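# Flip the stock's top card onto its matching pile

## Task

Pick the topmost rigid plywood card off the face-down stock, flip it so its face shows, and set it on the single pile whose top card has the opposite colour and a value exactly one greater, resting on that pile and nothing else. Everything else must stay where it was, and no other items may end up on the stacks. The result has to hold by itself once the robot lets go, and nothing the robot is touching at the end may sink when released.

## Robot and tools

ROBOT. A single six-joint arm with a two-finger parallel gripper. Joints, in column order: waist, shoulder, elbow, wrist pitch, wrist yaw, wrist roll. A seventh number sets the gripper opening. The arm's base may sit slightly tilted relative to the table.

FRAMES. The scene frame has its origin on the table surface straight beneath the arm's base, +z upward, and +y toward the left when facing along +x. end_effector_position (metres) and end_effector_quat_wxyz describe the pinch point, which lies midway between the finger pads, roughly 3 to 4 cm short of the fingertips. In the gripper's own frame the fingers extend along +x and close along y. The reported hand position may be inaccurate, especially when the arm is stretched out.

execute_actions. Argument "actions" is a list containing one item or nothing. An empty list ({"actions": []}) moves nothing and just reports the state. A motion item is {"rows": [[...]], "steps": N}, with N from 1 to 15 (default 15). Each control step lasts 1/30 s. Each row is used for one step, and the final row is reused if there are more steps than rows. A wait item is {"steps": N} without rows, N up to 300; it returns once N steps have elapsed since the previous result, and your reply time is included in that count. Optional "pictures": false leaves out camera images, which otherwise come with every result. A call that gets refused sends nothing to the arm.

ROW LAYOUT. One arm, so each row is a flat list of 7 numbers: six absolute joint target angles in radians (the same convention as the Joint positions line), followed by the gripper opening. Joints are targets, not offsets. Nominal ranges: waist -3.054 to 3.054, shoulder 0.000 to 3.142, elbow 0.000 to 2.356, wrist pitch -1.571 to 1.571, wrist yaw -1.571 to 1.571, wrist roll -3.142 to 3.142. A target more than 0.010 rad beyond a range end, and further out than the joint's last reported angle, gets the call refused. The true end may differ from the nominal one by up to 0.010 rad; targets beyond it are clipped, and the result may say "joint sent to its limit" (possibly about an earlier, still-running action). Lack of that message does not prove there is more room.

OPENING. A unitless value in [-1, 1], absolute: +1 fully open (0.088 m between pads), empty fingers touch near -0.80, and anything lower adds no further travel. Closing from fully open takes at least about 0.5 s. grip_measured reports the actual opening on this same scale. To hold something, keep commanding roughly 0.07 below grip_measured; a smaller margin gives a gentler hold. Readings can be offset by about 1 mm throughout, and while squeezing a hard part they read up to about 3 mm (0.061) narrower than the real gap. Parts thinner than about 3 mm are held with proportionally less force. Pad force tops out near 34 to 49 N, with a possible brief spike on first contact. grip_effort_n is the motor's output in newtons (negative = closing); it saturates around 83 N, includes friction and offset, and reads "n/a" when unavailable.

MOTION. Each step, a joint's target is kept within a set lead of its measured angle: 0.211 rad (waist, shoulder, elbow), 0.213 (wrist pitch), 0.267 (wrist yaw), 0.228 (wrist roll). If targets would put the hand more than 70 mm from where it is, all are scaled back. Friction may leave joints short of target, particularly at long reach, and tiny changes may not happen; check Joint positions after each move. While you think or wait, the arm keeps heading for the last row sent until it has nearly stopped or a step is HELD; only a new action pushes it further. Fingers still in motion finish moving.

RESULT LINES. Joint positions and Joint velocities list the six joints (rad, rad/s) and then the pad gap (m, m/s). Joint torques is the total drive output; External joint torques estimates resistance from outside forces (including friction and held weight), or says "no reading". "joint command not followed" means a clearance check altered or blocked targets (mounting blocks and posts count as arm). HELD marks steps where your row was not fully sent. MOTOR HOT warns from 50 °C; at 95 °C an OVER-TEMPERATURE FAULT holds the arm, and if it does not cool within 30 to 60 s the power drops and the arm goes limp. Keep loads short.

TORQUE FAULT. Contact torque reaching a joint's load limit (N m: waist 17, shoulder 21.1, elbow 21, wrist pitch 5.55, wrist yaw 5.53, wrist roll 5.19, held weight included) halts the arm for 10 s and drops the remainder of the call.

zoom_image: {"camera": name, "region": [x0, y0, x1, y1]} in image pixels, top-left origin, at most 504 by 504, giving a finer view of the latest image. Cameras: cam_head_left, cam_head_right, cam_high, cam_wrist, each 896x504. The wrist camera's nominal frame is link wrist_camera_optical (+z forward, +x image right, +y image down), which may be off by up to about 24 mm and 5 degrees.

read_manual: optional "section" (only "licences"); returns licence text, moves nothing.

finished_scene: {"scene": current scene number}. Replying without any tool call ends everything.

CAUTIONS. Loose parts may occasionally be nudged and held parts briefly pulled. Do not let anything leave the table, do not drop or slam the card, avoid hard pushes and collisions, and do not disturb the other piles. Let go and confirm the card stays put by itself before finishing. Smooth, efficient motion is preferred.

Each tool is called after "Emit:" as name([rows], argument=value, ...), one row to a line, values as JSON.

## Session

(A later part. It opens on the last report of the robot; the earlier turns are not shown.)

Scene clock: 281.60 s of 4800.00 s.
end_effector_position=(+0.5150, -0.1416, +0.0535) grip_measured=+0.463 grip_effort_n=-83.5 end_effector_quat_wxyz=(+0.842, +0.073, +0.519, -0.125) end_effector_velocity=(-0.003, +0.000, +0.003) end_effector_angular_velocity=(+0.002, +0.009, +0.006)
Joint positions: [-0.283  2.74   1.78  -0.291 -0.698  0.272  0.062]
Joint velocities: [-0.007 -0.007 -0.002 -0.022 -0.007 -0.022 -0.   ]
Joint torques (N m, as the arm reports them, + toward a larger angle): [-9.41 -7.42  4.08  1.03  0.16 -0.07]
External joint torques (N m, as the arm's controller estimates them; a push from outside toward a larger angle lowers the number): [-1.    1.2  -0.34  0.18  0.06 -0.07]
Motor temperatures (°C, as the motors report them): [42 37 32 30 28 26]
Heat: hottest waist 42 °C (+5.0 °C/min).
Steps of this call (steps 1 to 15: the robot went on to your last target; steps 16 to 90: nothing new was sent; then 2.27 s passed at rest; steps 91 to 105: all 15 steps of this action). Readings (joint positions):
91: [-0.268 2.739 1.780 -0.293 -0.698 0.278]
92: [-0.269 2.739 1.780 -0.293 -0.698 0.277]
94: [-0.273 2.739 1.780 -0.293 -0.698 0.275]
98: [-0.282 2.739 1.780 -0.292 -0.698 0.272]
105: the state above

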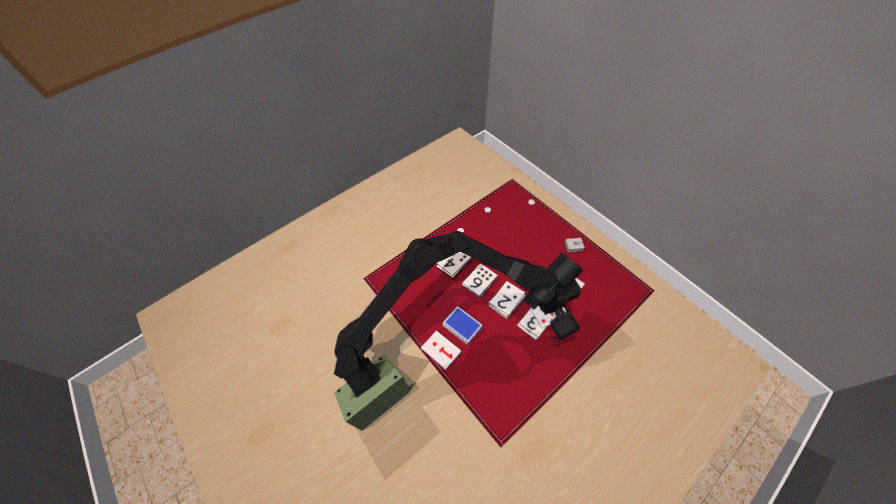

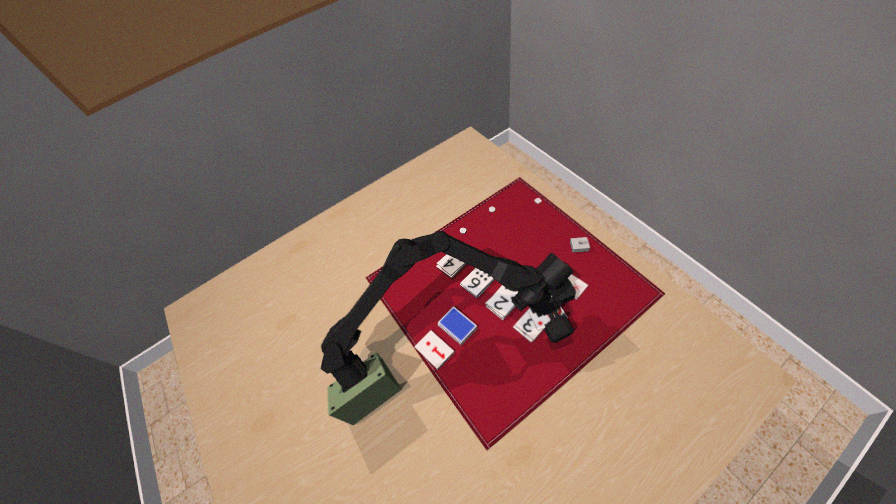

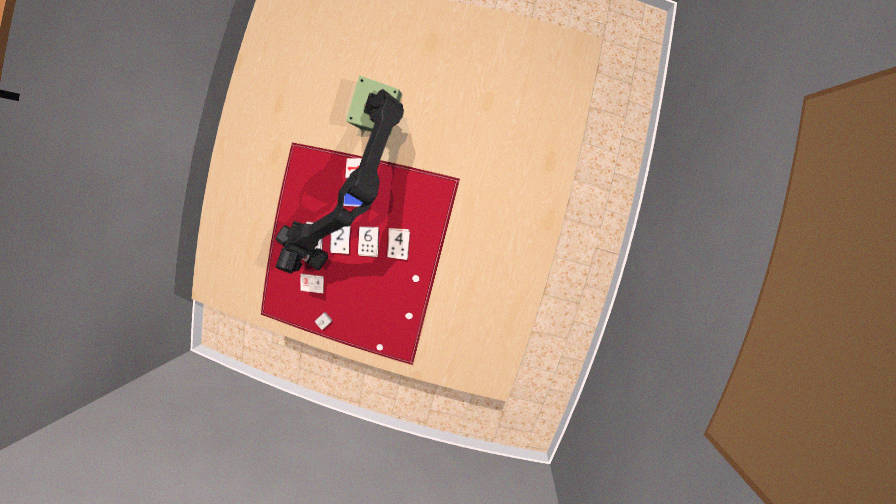

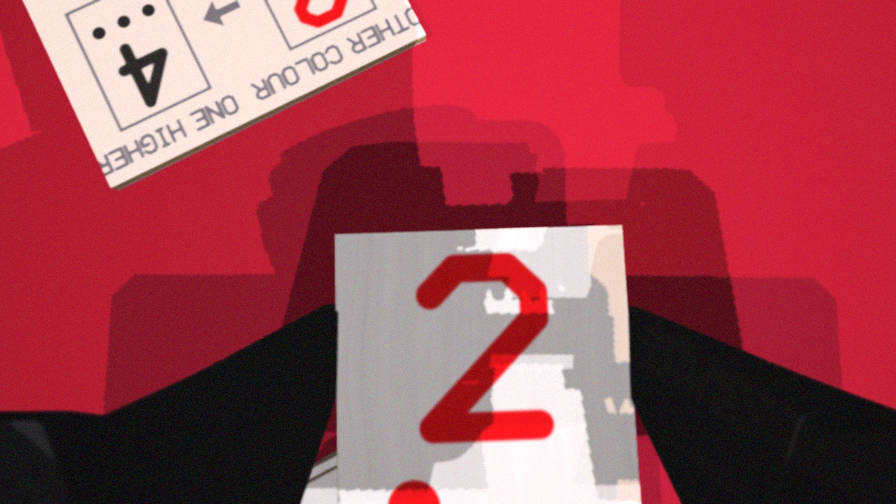

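Emit:
execute_actions([
  {"rows":[[-0.32,2.70,1.785,-0.33,-0.697,0.25,0.36]],"steps":10},
], pictures=false)

Emit:
execute_actions([
  {"rows":[[-0.375,2.62,1.555,-0.19,-0.903,-0.17,0.36]]},
], pictures=false)

Emit:
execute_actions([
  {"rows":[[-0.35,2.66,1.555,-0.155,-0.903,-0.16,0.36]]},
])

Scene clock: 293.47 s of 4800.00 s.
end_effector_position=(+0.5120, -0.1477, +0.0747) grip_measured=+0.463 grip_effort_n=-83.5 end_effector_quat_wxyz=(+0.846, +0.076, +0.511, -0.133) end_effector_velocity=(+0.004, +0.007, +0.013) end_effector_angular_velocity=(-0.024, -0.013, +0.029)
Joint positions: [-0.321  2.714  1.78  -0.327 -0.698  0.253  0.062]
Joint velocities: [-0.002 -0.032 -0.002 -0.007  0.007 -0.022 -0.   ]
Joint torques (N m, as the arm reports them, + toward a larger angle): [ -9.02 -10.57   4.27   0.82   0.16  -0.07]
External joint torques (N m, as the arm's controller estimates them; a push from outside toward a larger angle lowers the number): [-1.41 -2.3  -0.12 -0.03  0.1  -0.07]
Motor temperatures (°C, as the motors report them): [43 37 32 30 28 26]
Heat: hottest waist 43 °C (+5.1 °C/min).
Steps of this call (steps 1 to 15: the robot went on to your last target; steps 16 to 90: nothing new was sent; then 8.53 s passed at rest; steps 91 to 100: all 10 steps of this action). Readings (joint positions):
91: [-0.284 2.739 1.780 -0.294 -0.698 0.268]
92: [-0.287 2.736 1.780 -0.307 -0.698 0.263]
94: [-0.298 2.730 1.780 -0.319 -0.698 0.257]
98: [-0.319 2.717 1.780 -0.325 -0.698 0.253]
100: the state above

Scene clock: 293.97 s of 4800.00 s.
end_effector_position=(+0.4777, -0.1323, +0.0785) grip_measured=+0.463 grip_effort_n=-83.5 end_effector_quat_wxyz=(+0.860, -0.038, +0.506, +0.043) end_effector_velocity=(+0.005, +0.012, +0.010) end_effector_angular_velocity=(-0.007, -0.015, +0.059)
Joint positions: [-0.374  2.636  1.564 -0.193 -0.899 -0.165  0.062]
Joint velocities: [ 0.002 -0.032 -0.002 -0.007 -0.022 -0.037 -0.   ]
Joint torques (N m, as the arm reports them, + toward a larger angle): [ -8.52 -10.33   2.85   1.08  -0.16  -0.07]
External joint torques (N m, as the arm's controller estimates them; a push from outside toward a larger angle lowers the number): [-0.89 -2.41 -1.57  0.23 -0.11 -0.08]
Motor temperatures (°C, as the motors report them): [43 37 32 30 28 26]
Heat: hottest waist 43 °C (+5.1 °C/min).
Steps of this call (steps 1 to 15: all 15 steps of this action). Readings (joint positions):
1: [-0.324 2.704 1.754 -0.294 -0.725 0.215]
2: [-0.331 2.681 1.699 -0.263 -0.787 0.145]
4: [-0.348 2.649 1.622 -0.232 -0.850 0.022]
8: [-0.374 2.642 1.574 -0.202 -0.887 -0.124]
15: the state above

Scene clock: 294.47 s of 4800.00 s.
end_effector_position=(+0.4813, -0.1264, +0.0657) grip_measured=+0.463 grip_effort_n=-83.5 end_effector_quat_wxyz=(+0.858, -0.048, +0.509, +0.056) end_effector_velocity=(-0.006, +0.004, -0.001) end_effector_angular_velocity=(+0.029, +0.022, -0.009)
Joint positions: [-0.346  2.65   1.562 -0.157 -0.9   -0.162  0.062]
Joint velocities: [-0.002 -0.007 -0.007 -0.037 -0.022 -0.007 -0.   ]
Joint torques (N m, as the arm reports them, + toward a larger angle): [-8.97 -7.02  2.93  1.08 -0.15  0.11]
External joint torques (N m, as the arm's controller estimates them; a push from outside toward a larger angle lowers the number): [-1.32  1.01 -1.38  0.23 -0.09  0.1 ]
Motor temperatures (°C, as the motors report them): [43 37 32 30 28 26]
Heat: hottest waist 43 °C (+5.0 °C/min).
Steps of this call (steps 1 to 15: all 15 steps of this action). Readings (joint positions):
1: [-0.374 2.635 1.563 -0.188 -0.900 -0.165]
2: [-0.371 2.636 1.563 -0.176 -0.900 -0.165]
4: [-0.362 2.639 1.563 -0.166 -0.900 -0.164]
8: [-0.346 2.647 1.562 -0.160 -0.900 -0.162]
15: the state above

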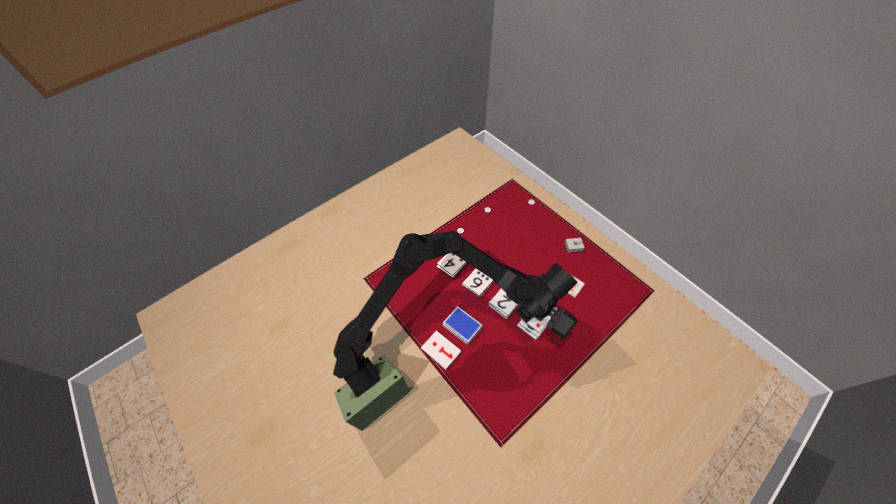

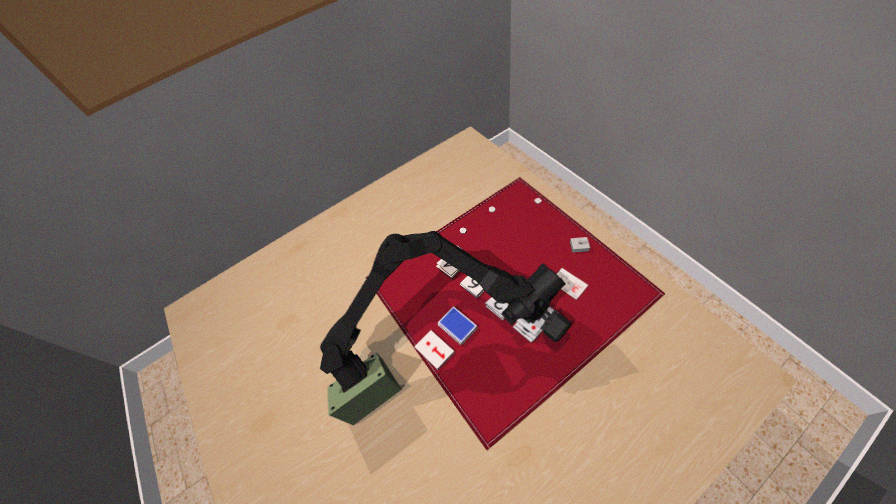

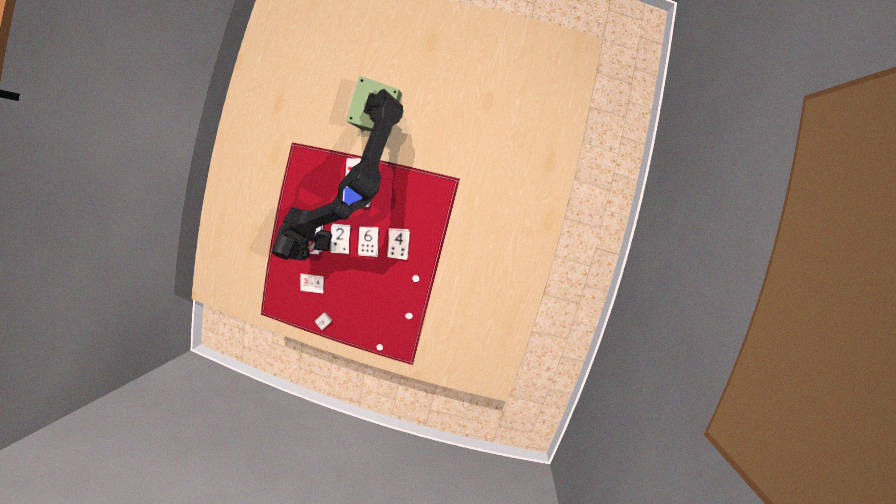

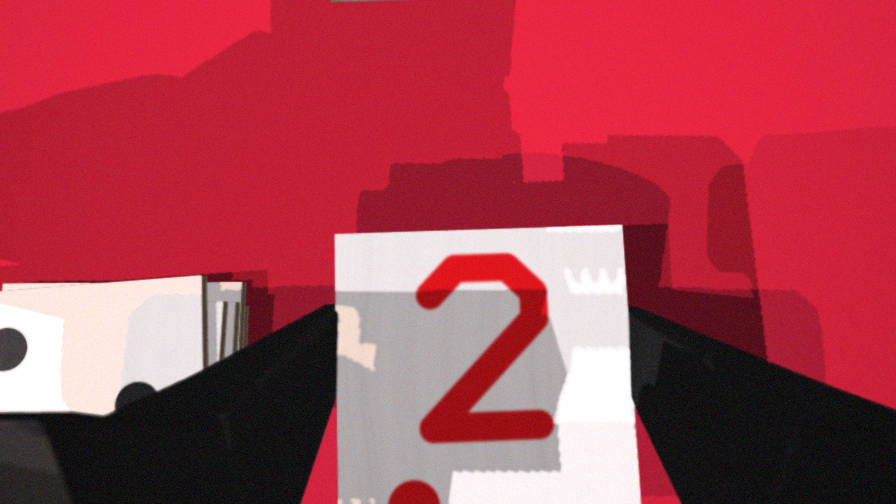

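Emit:
execute_actions([
  {"rows":[[-0.35,2.63,1.505,-0.12,-0.903,-0.16,0.36]]},
])

Scene clock: 304.80 s of 4800.00 s.
end_effector_position=(+0.4716, -0.1283, +0.0596) grip_measured=+0.463 grip_effort_n=-83.5 end_effector_quat_wxyz=(+0.857, -0.045, +0.511, +0.054) end_effector_velocity=(-0.001, +0.000, +0.001) end_effector_angular_velocity=(+0.002, -0.004, +0.010)
Joint positions: [-0.348  2.643  1.512 -0.122 -0.901 -0.162  0.062]
Joint velocities: [-0.002 -0.002 -0.007  0.007 -0.007 -0.007 -0.   ]
Joint torques (N m, as the arm reports them, + toward a larger angle): [ -8.62 -10.11   2.79   1.11  -0.12   0.09]
External joint torques (N m, as the arm's controller estimates them; a push from outside toward a larger angle lowers the number): [-1.1  -2.03 -1.58  0.22 -0.06  0.08]
Motor temperatures (°C, as the motors report them): [44 37 32 30 28 26]
Heat: hottest waist 44 °C (+6.0 °C/min).
Steps of this call (steps 1 to 15: the robot went on to your last target; steps 16 to 90: nothing new was sent; then 6.83 s passed at rest; steps 91 to 105: all 15 steps of this action). Readings (joint positions):
91: [-0.346 2.650 1.556 -0.149 -0.900 -0.162]
92: [-0.346 2.647 1.544 -0.139 -0.901 -0.162]
94: [-0.346 2.644 1.527 -0.132 -0.901 -0.162]
98: [-0.348 2.643 1.515 -0.124 -0.901 -0.162]
105: the state above

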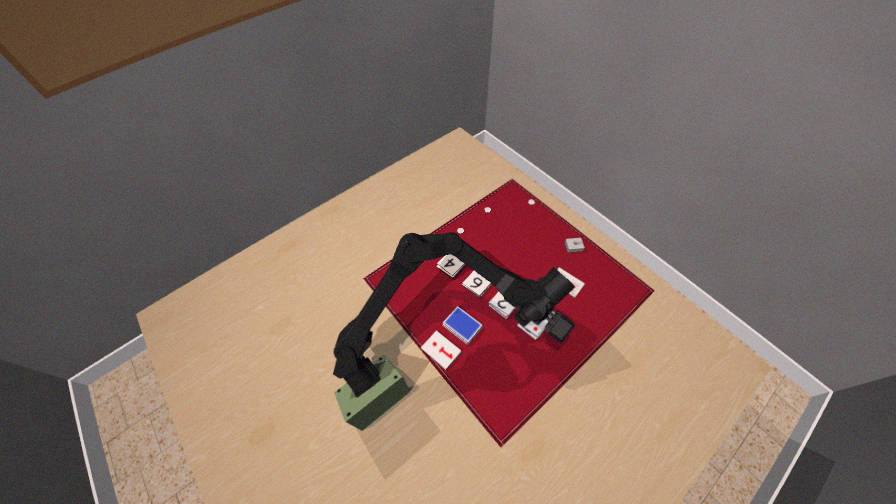

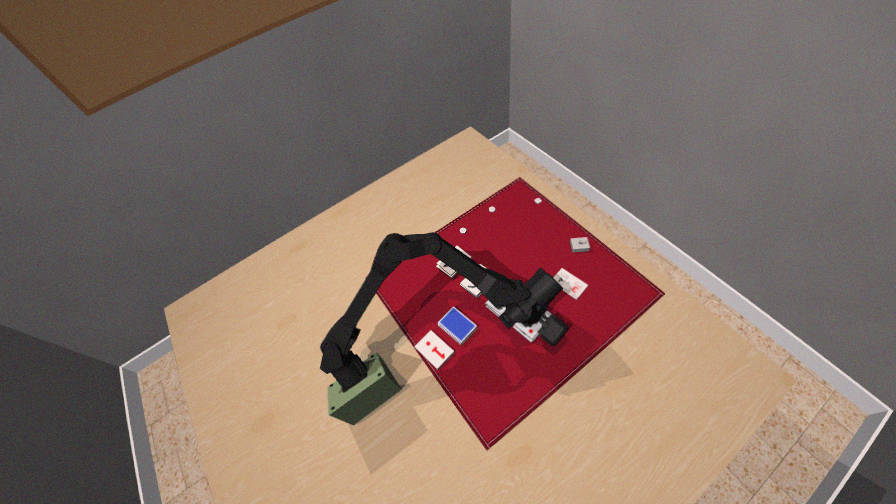

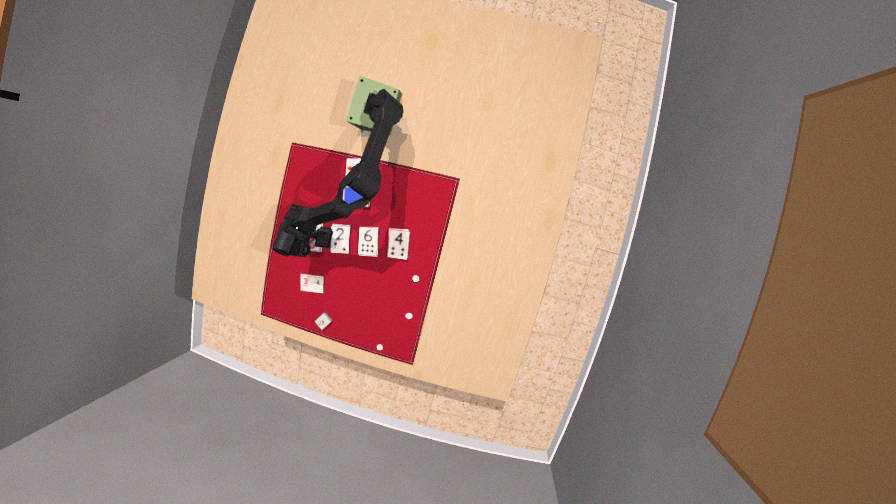

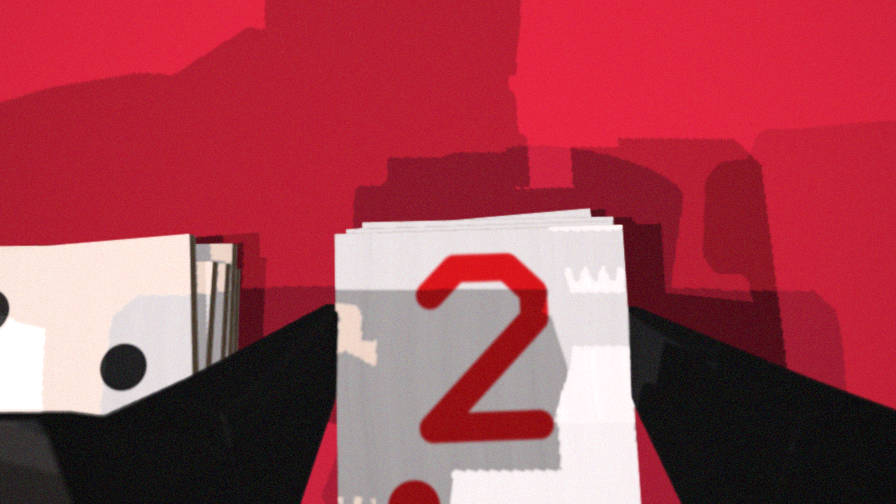

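Emit:
execute_actions([
  {"rows":[[-0.34,2.658,1.505,-0.11,-0.903,-0.16,0.36],[-0.34,2.658,1.505,-0.11,-0.903,-0.16,0.36],[-0.34,2.658,1.505,-0.11,-0.903,-0.16,0.36],[-0.34,2.658,1.505,-0.11,-0.903,-0.16,0.36],[-0.34,2.658,1.505,-0.11,-0.903,-0.16,0.36],[-0.34,2.658,1.505,-0.11,-0.903,-0.16,0.36],[-0.34,2.658,1.505,-0.11,-0.903,-0.16,0.36],[-0.34,2.658,1.505,-0.11,-0.903,-0.16,0.36],[-0.34,2.658,1.505,-0.11,-0.903,-0.16,0.7]]},
], pictures=false)

Emit:
execute_actions([
  {"rows":[[-0.42,2.5,1.505,-0.25,-0.903,-0.16,0.7]]},
])

Scene clock: 313.07 s of 4800.00 s.
end_effector_position=(+0.4733, -0.1266, +0.0581) grip_measured=+0.668 grip_effort_n=16.5 end_effector_quat_wxyz=(+0.857, -0.049, +0.510, +0.058) end_effector_velocity=(-0.005, -0.003, -0.002) end_effector_angular_velocity=(-0.000, +0.016, -0.016)
Joint positions: [-0.342  2.644  1.512 -0.111 -0.902 -0.162  0.072]
Joint velocities: [-0.002  0.002 -0.002 -0.022  0.007 -0.007  0.014]
Joint torques (N m, as the arm reports them, + toward a larger angle): [-8.25 -6.51  2.77  1.02 -0.1   0.09]
External joint torques (N m, as the arm's controller estimates them; a push from outside toward a larger angle lowers the number): [-0.62  1.34 -1.44  0.17 -0.06  0.08]
Motor temperatures (°C, as the motors report them): [45 38 32 31 28 26]
Heat: hottest waist 45 °C (+7.0 °C/min).
Steps of this call (steps 1 to 15: the robot went on to your last target; steps 16 to 90: nothing new was sent; then 4.77 s passed at rest; steps 91 to 105: all 15 steps of this action). Readings (joint positions):
91: [-0.347 2.643 1.512 -0.121 -0.901 -0.162]
92: [-0.346 2.643 1.512 -0.118 -0.901 -0.162]
94: [-0.344 2.643 1.512 -0.115 -0.901 -0.162]
98: [-0.343 2.644 1.512 -0.112 -0.901 -0.162]
105: the state above

Scene clock: 313.57 s of 4800.00 s.
end_effector_position=(+0.4719, -0.1145, +0.1251) grip_measured=+0.697 grip_effort_n=15.6 end_effector_quat_wxyz=(+0.872, -0.036, +0.487, +0.032) end_effector_velocity=(+0.002, +0.012, -0.013) end_effector_angular_velocity=(-0.007, +0.031, +0.024)
Joint positions: [-0.419  2.499  1.507 -0.251 -0.901 -0.161  0.073]
Joint velocities: [ 0.037 -0.002 -0.002 -0.007  0.007 -0.007  0.   ]
Joint torques (N m, as the arm reports them, + toward a larger angle): [-8.39 -7.87  3.73  1.06 -0.11  0.07]
External joint torques (N m, as the arm's controller estimates them; a push from outside toward a larger angle lowers the number): [-0.86 -0.22 -1.08  0.13 -0.07  0.07]
Motor temperatures (°C, as the motors report them): [45 38 32 31 28 26]
Heat: hottest waist 45 °C (+7.1 °C/min).
Steps of this call (steps 1 to 15: all 15 steps of this action). Readings (joint positions):
1: [-0.344 2.633 1.512 -0.127 -0.902 -0.162]
2: [-0.353 2.614 1.508 -0.176 -0.901 -0.161]
4: [-0.381 2.572 1.500 -0.215 -0.901 -0.161]
8: [-0.425 2.507 1.506 -0.236 -0.901 -0.161]
15: the state above

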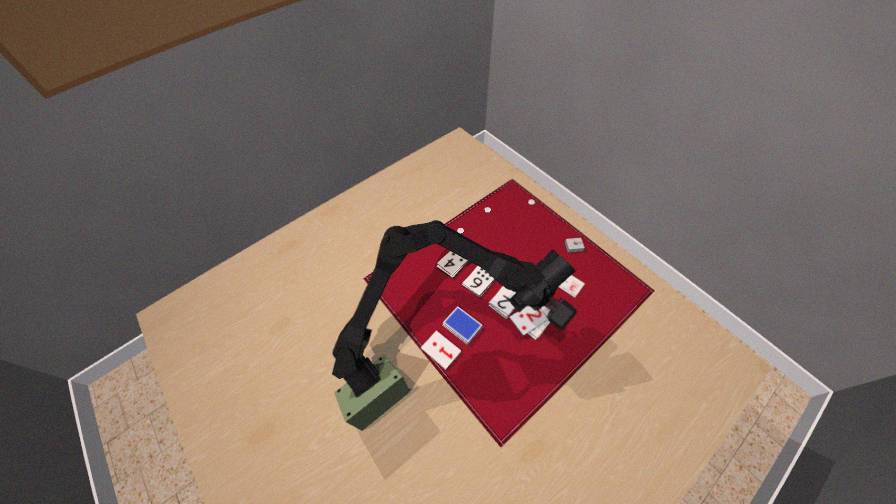

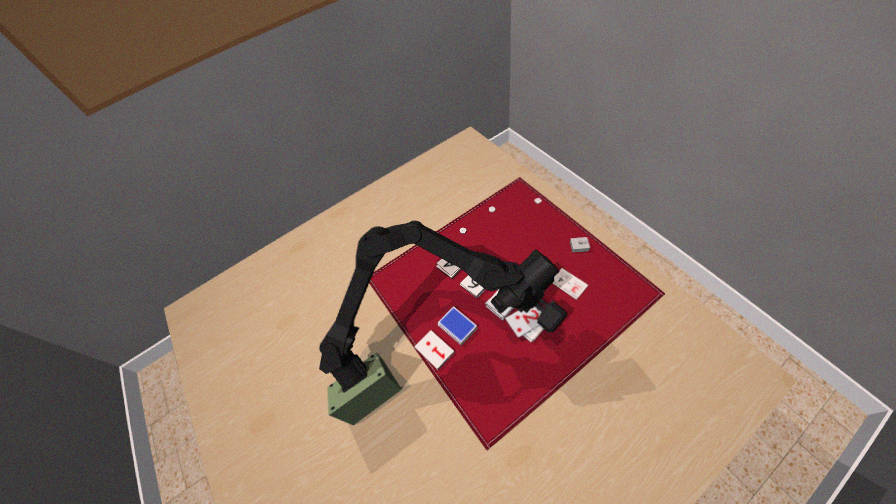

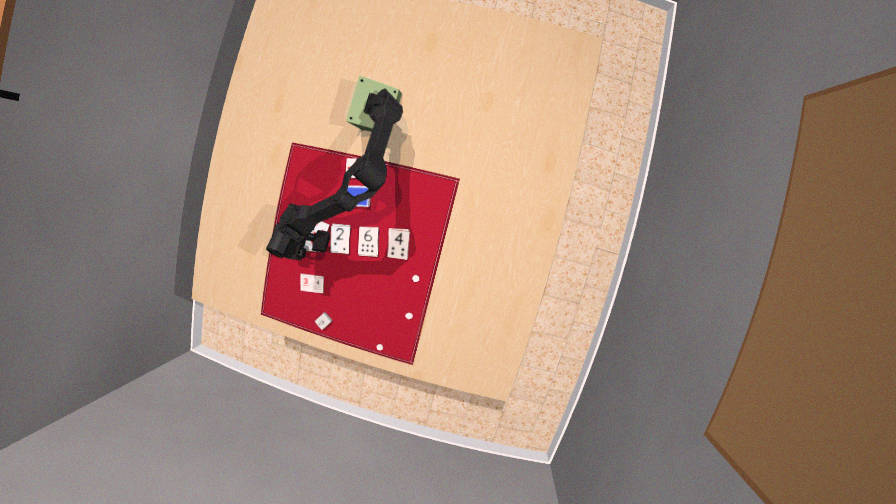

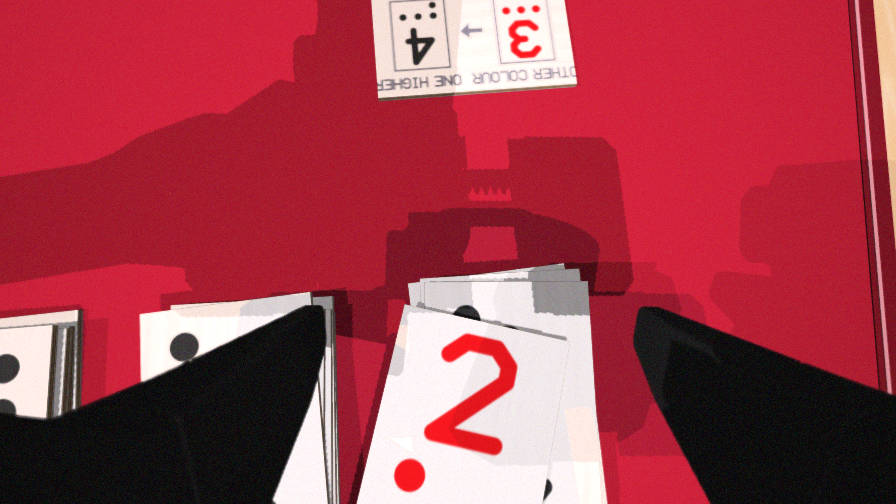

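Card got rotated (push or finger). Clear the view.

Emit:
execute_actions([
  {"rows":[[-0.3,2.0,1.2,-0.6,-0.3,0,0.7]]},
], pictures=false)

Emit:
execute_actions([
  {"rows":[[0,1.6,1.2,-1.0,0,0,0.7]]},
])

Emit:
zoom_image(camera="cam_high", region=[280,150,420,270])

Emit:
zoom_image(camera="cam_head_left", region=[420,270,580,380])

Scene clock: 321.73 s of 4800.00 s.
end_effector_position=(+0.3796, -0.0540, +0.1631) grip_measured=+0.697 grip_effort_n=15.1 end_effector_quat_wxyz=(+0.790, -0.111, +0.554, -0.238) end_effector_velocity=(-0.024, -0.017, -0.007) end_effector_angular_velocity=(-0.064, +0.064, -0.084)
Joint positions: [-0.3    1.998  1.215 -0.594 -0.311 -0.003  0.073]
Joint velocities: [-0.002  0.002 -0.042 -0.037  0.095 -0.007 -0.   ]
Joint torques (N m, as the arm reports them, + toward a larger angle): [-6.75 -4.72  2.72  0.66  0.44  0.12]
External joint torques (N m, as the arm's controller estimates them; a push from outside toward a larger angle lowers the number): [-0.91  0.   -1.68 -0.08  0.16  0.1 ]
Motor temperatures (°C, as the motors report them): [45 38 32 31 28 26]
Heat: hottest waist 45 °C (+7.1 °C/min).
Steps of this call (steps 1 to 15: the robot went on to your last target; steps 16 to 90: nothing new was sent; then 4.67 s passed at rest; steps 91 to 105: all 15 steps of this action). Readings (joint positions):
91: [-0.414 2.481 1.487 -0.262 -0.863 -0.138]
92: [-0.401 2.440 1.441 -0.325 -0.783 -0.099]
94: [-0.356 2.344 1.339 -0.434 -0.662 -0.053]
98: [-0.288 2.150 1.221 -0.569 -0.407 -0.014]
105: the state above

Scene clock: 322.23 s of 4800.00 s.
end_effector_position=(+0.3163, +0.0735, +0.1871) grip_measured=+0.697 grip_effort_n=15.1 end_effector_quat_wxyz=(+0.714, -0.283, +0.587, -0.255) end_effector_velocity=(-0.025, -0.011, -0.006) end_effector_angular_velocity=(-0.019, +0.079, -0.078)
Joint positions: [ 0.001  1.601  1.205 -0.994 -0.005 -0.001  0.073]
Joint velocities: [-0.002 -0.002 -0.032 -0.081  0.022 -0.007 -0.   ]
Joint torques (N m, as the arm reports them, + toward a larger angle): [-5.45 -4.22  3.05  0.5   0.67  0.08]
External joint torques (N m, as the arm's controller estimates them; a push from outside toward a larger angle lowers the number): [-0.72 -0.05 -1.1   0.02  0.19  0.04]
Motor temperatures (°C, as the motors report them): [45 38 32 30 28 26]
Heat: hottest waist 45 °C (+7.1 °C/min).
Steps of this call (steps 1 to 15: all 15 steps of this action). Readings (joint positions):
1: [-0.291 1.984 1.213 -0.614 -0.271 -0.002]
2: [-0.261 1.959 1.208 -0.676 -0.191 -0.001]
4: [-0.171 1.881 1.197 -0.775 -0.115 -0.001]
8: [-0.018 1.692 1.200 -0.940 -0.040 -0.001]
15: the state above

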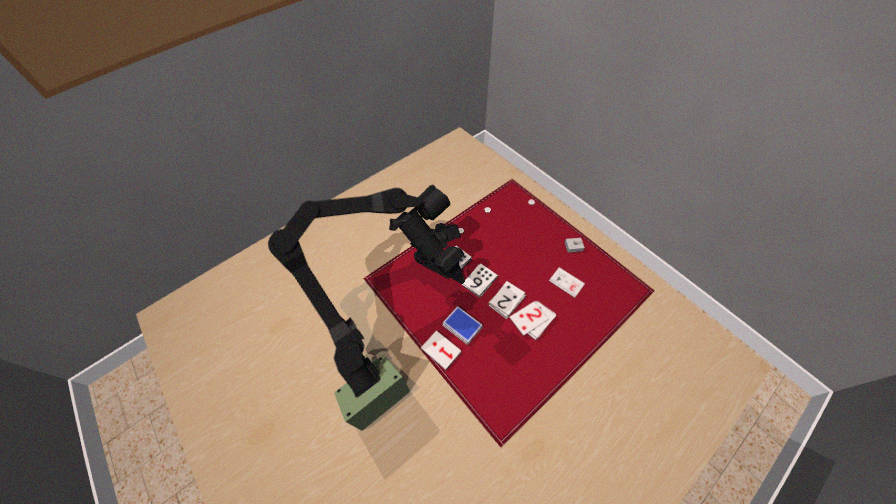

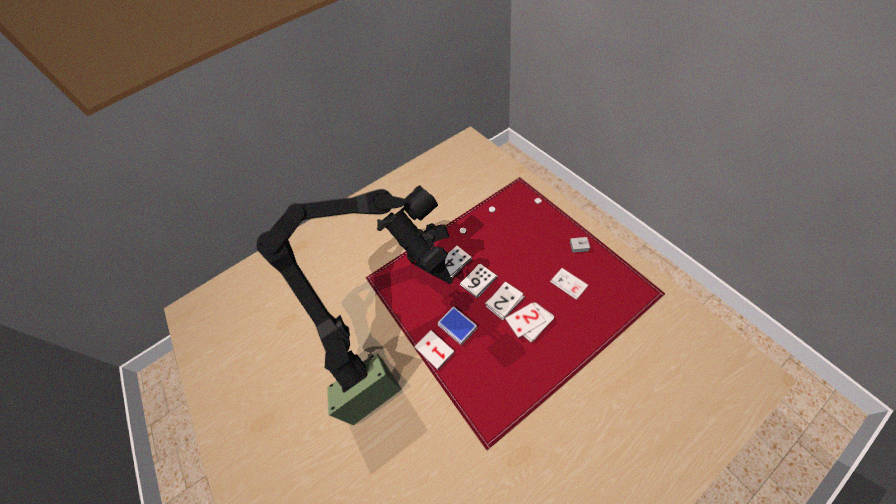

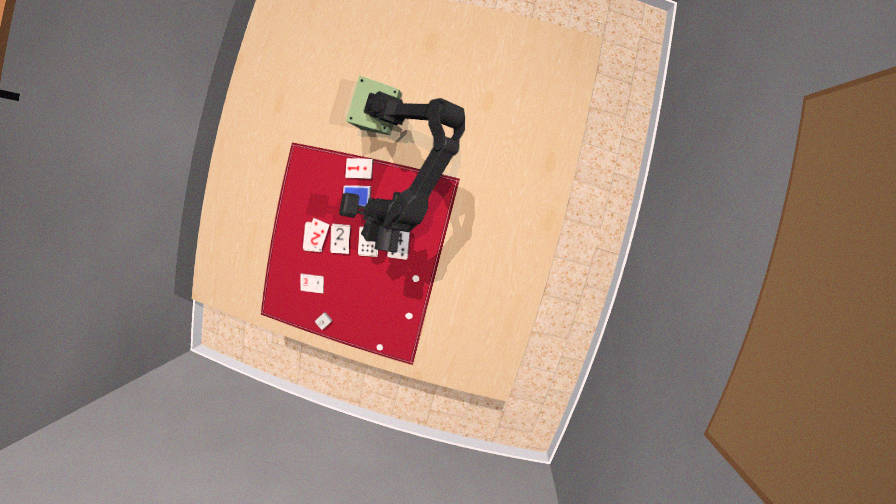

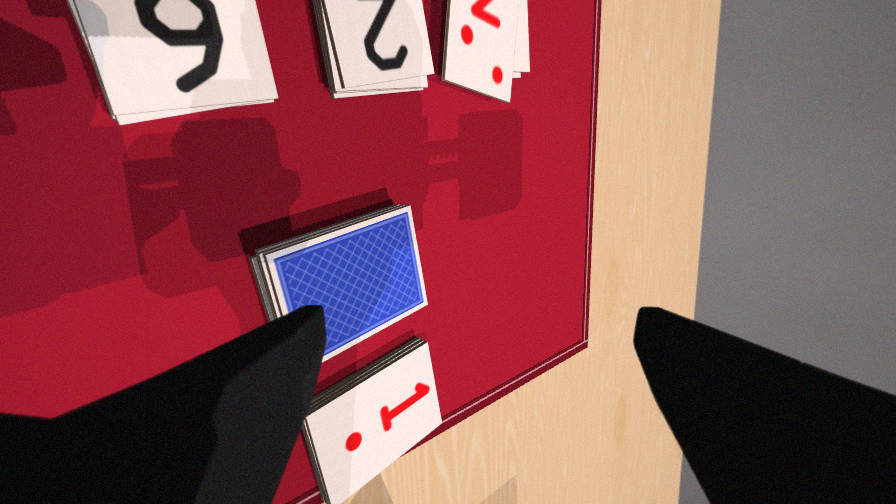

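Region (280, 150, 420, 270) of cam_high's 896x504 image, scaled by 3.600, with more detail than that image has; it fills the top 432 rows of this view, and the rest is white.

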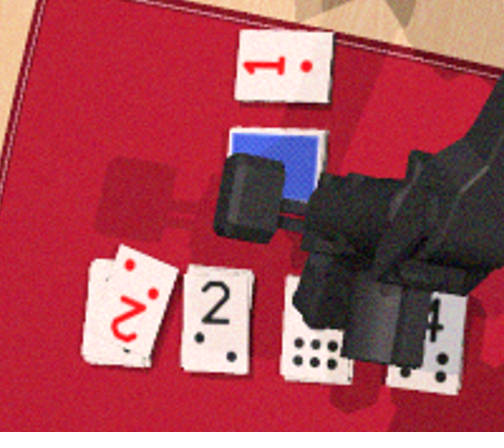

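Region (420, 270, 580, 380) of cam_head_left's 896x504 image, scaled by 3.150, with more detail than that image has; it fills the top 346 rows of this view, and the rest is white.

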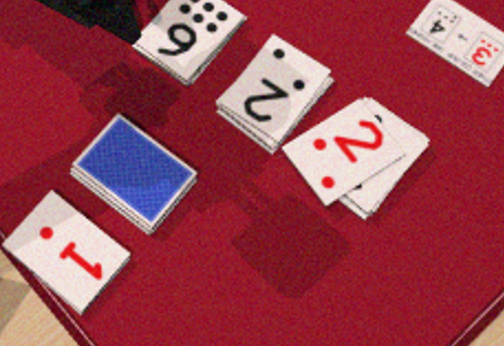

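Rests on the pile alone, with a gap to the neighbour.

Emit:
finished_scene(scene=1)

The scene is finished: the task was done.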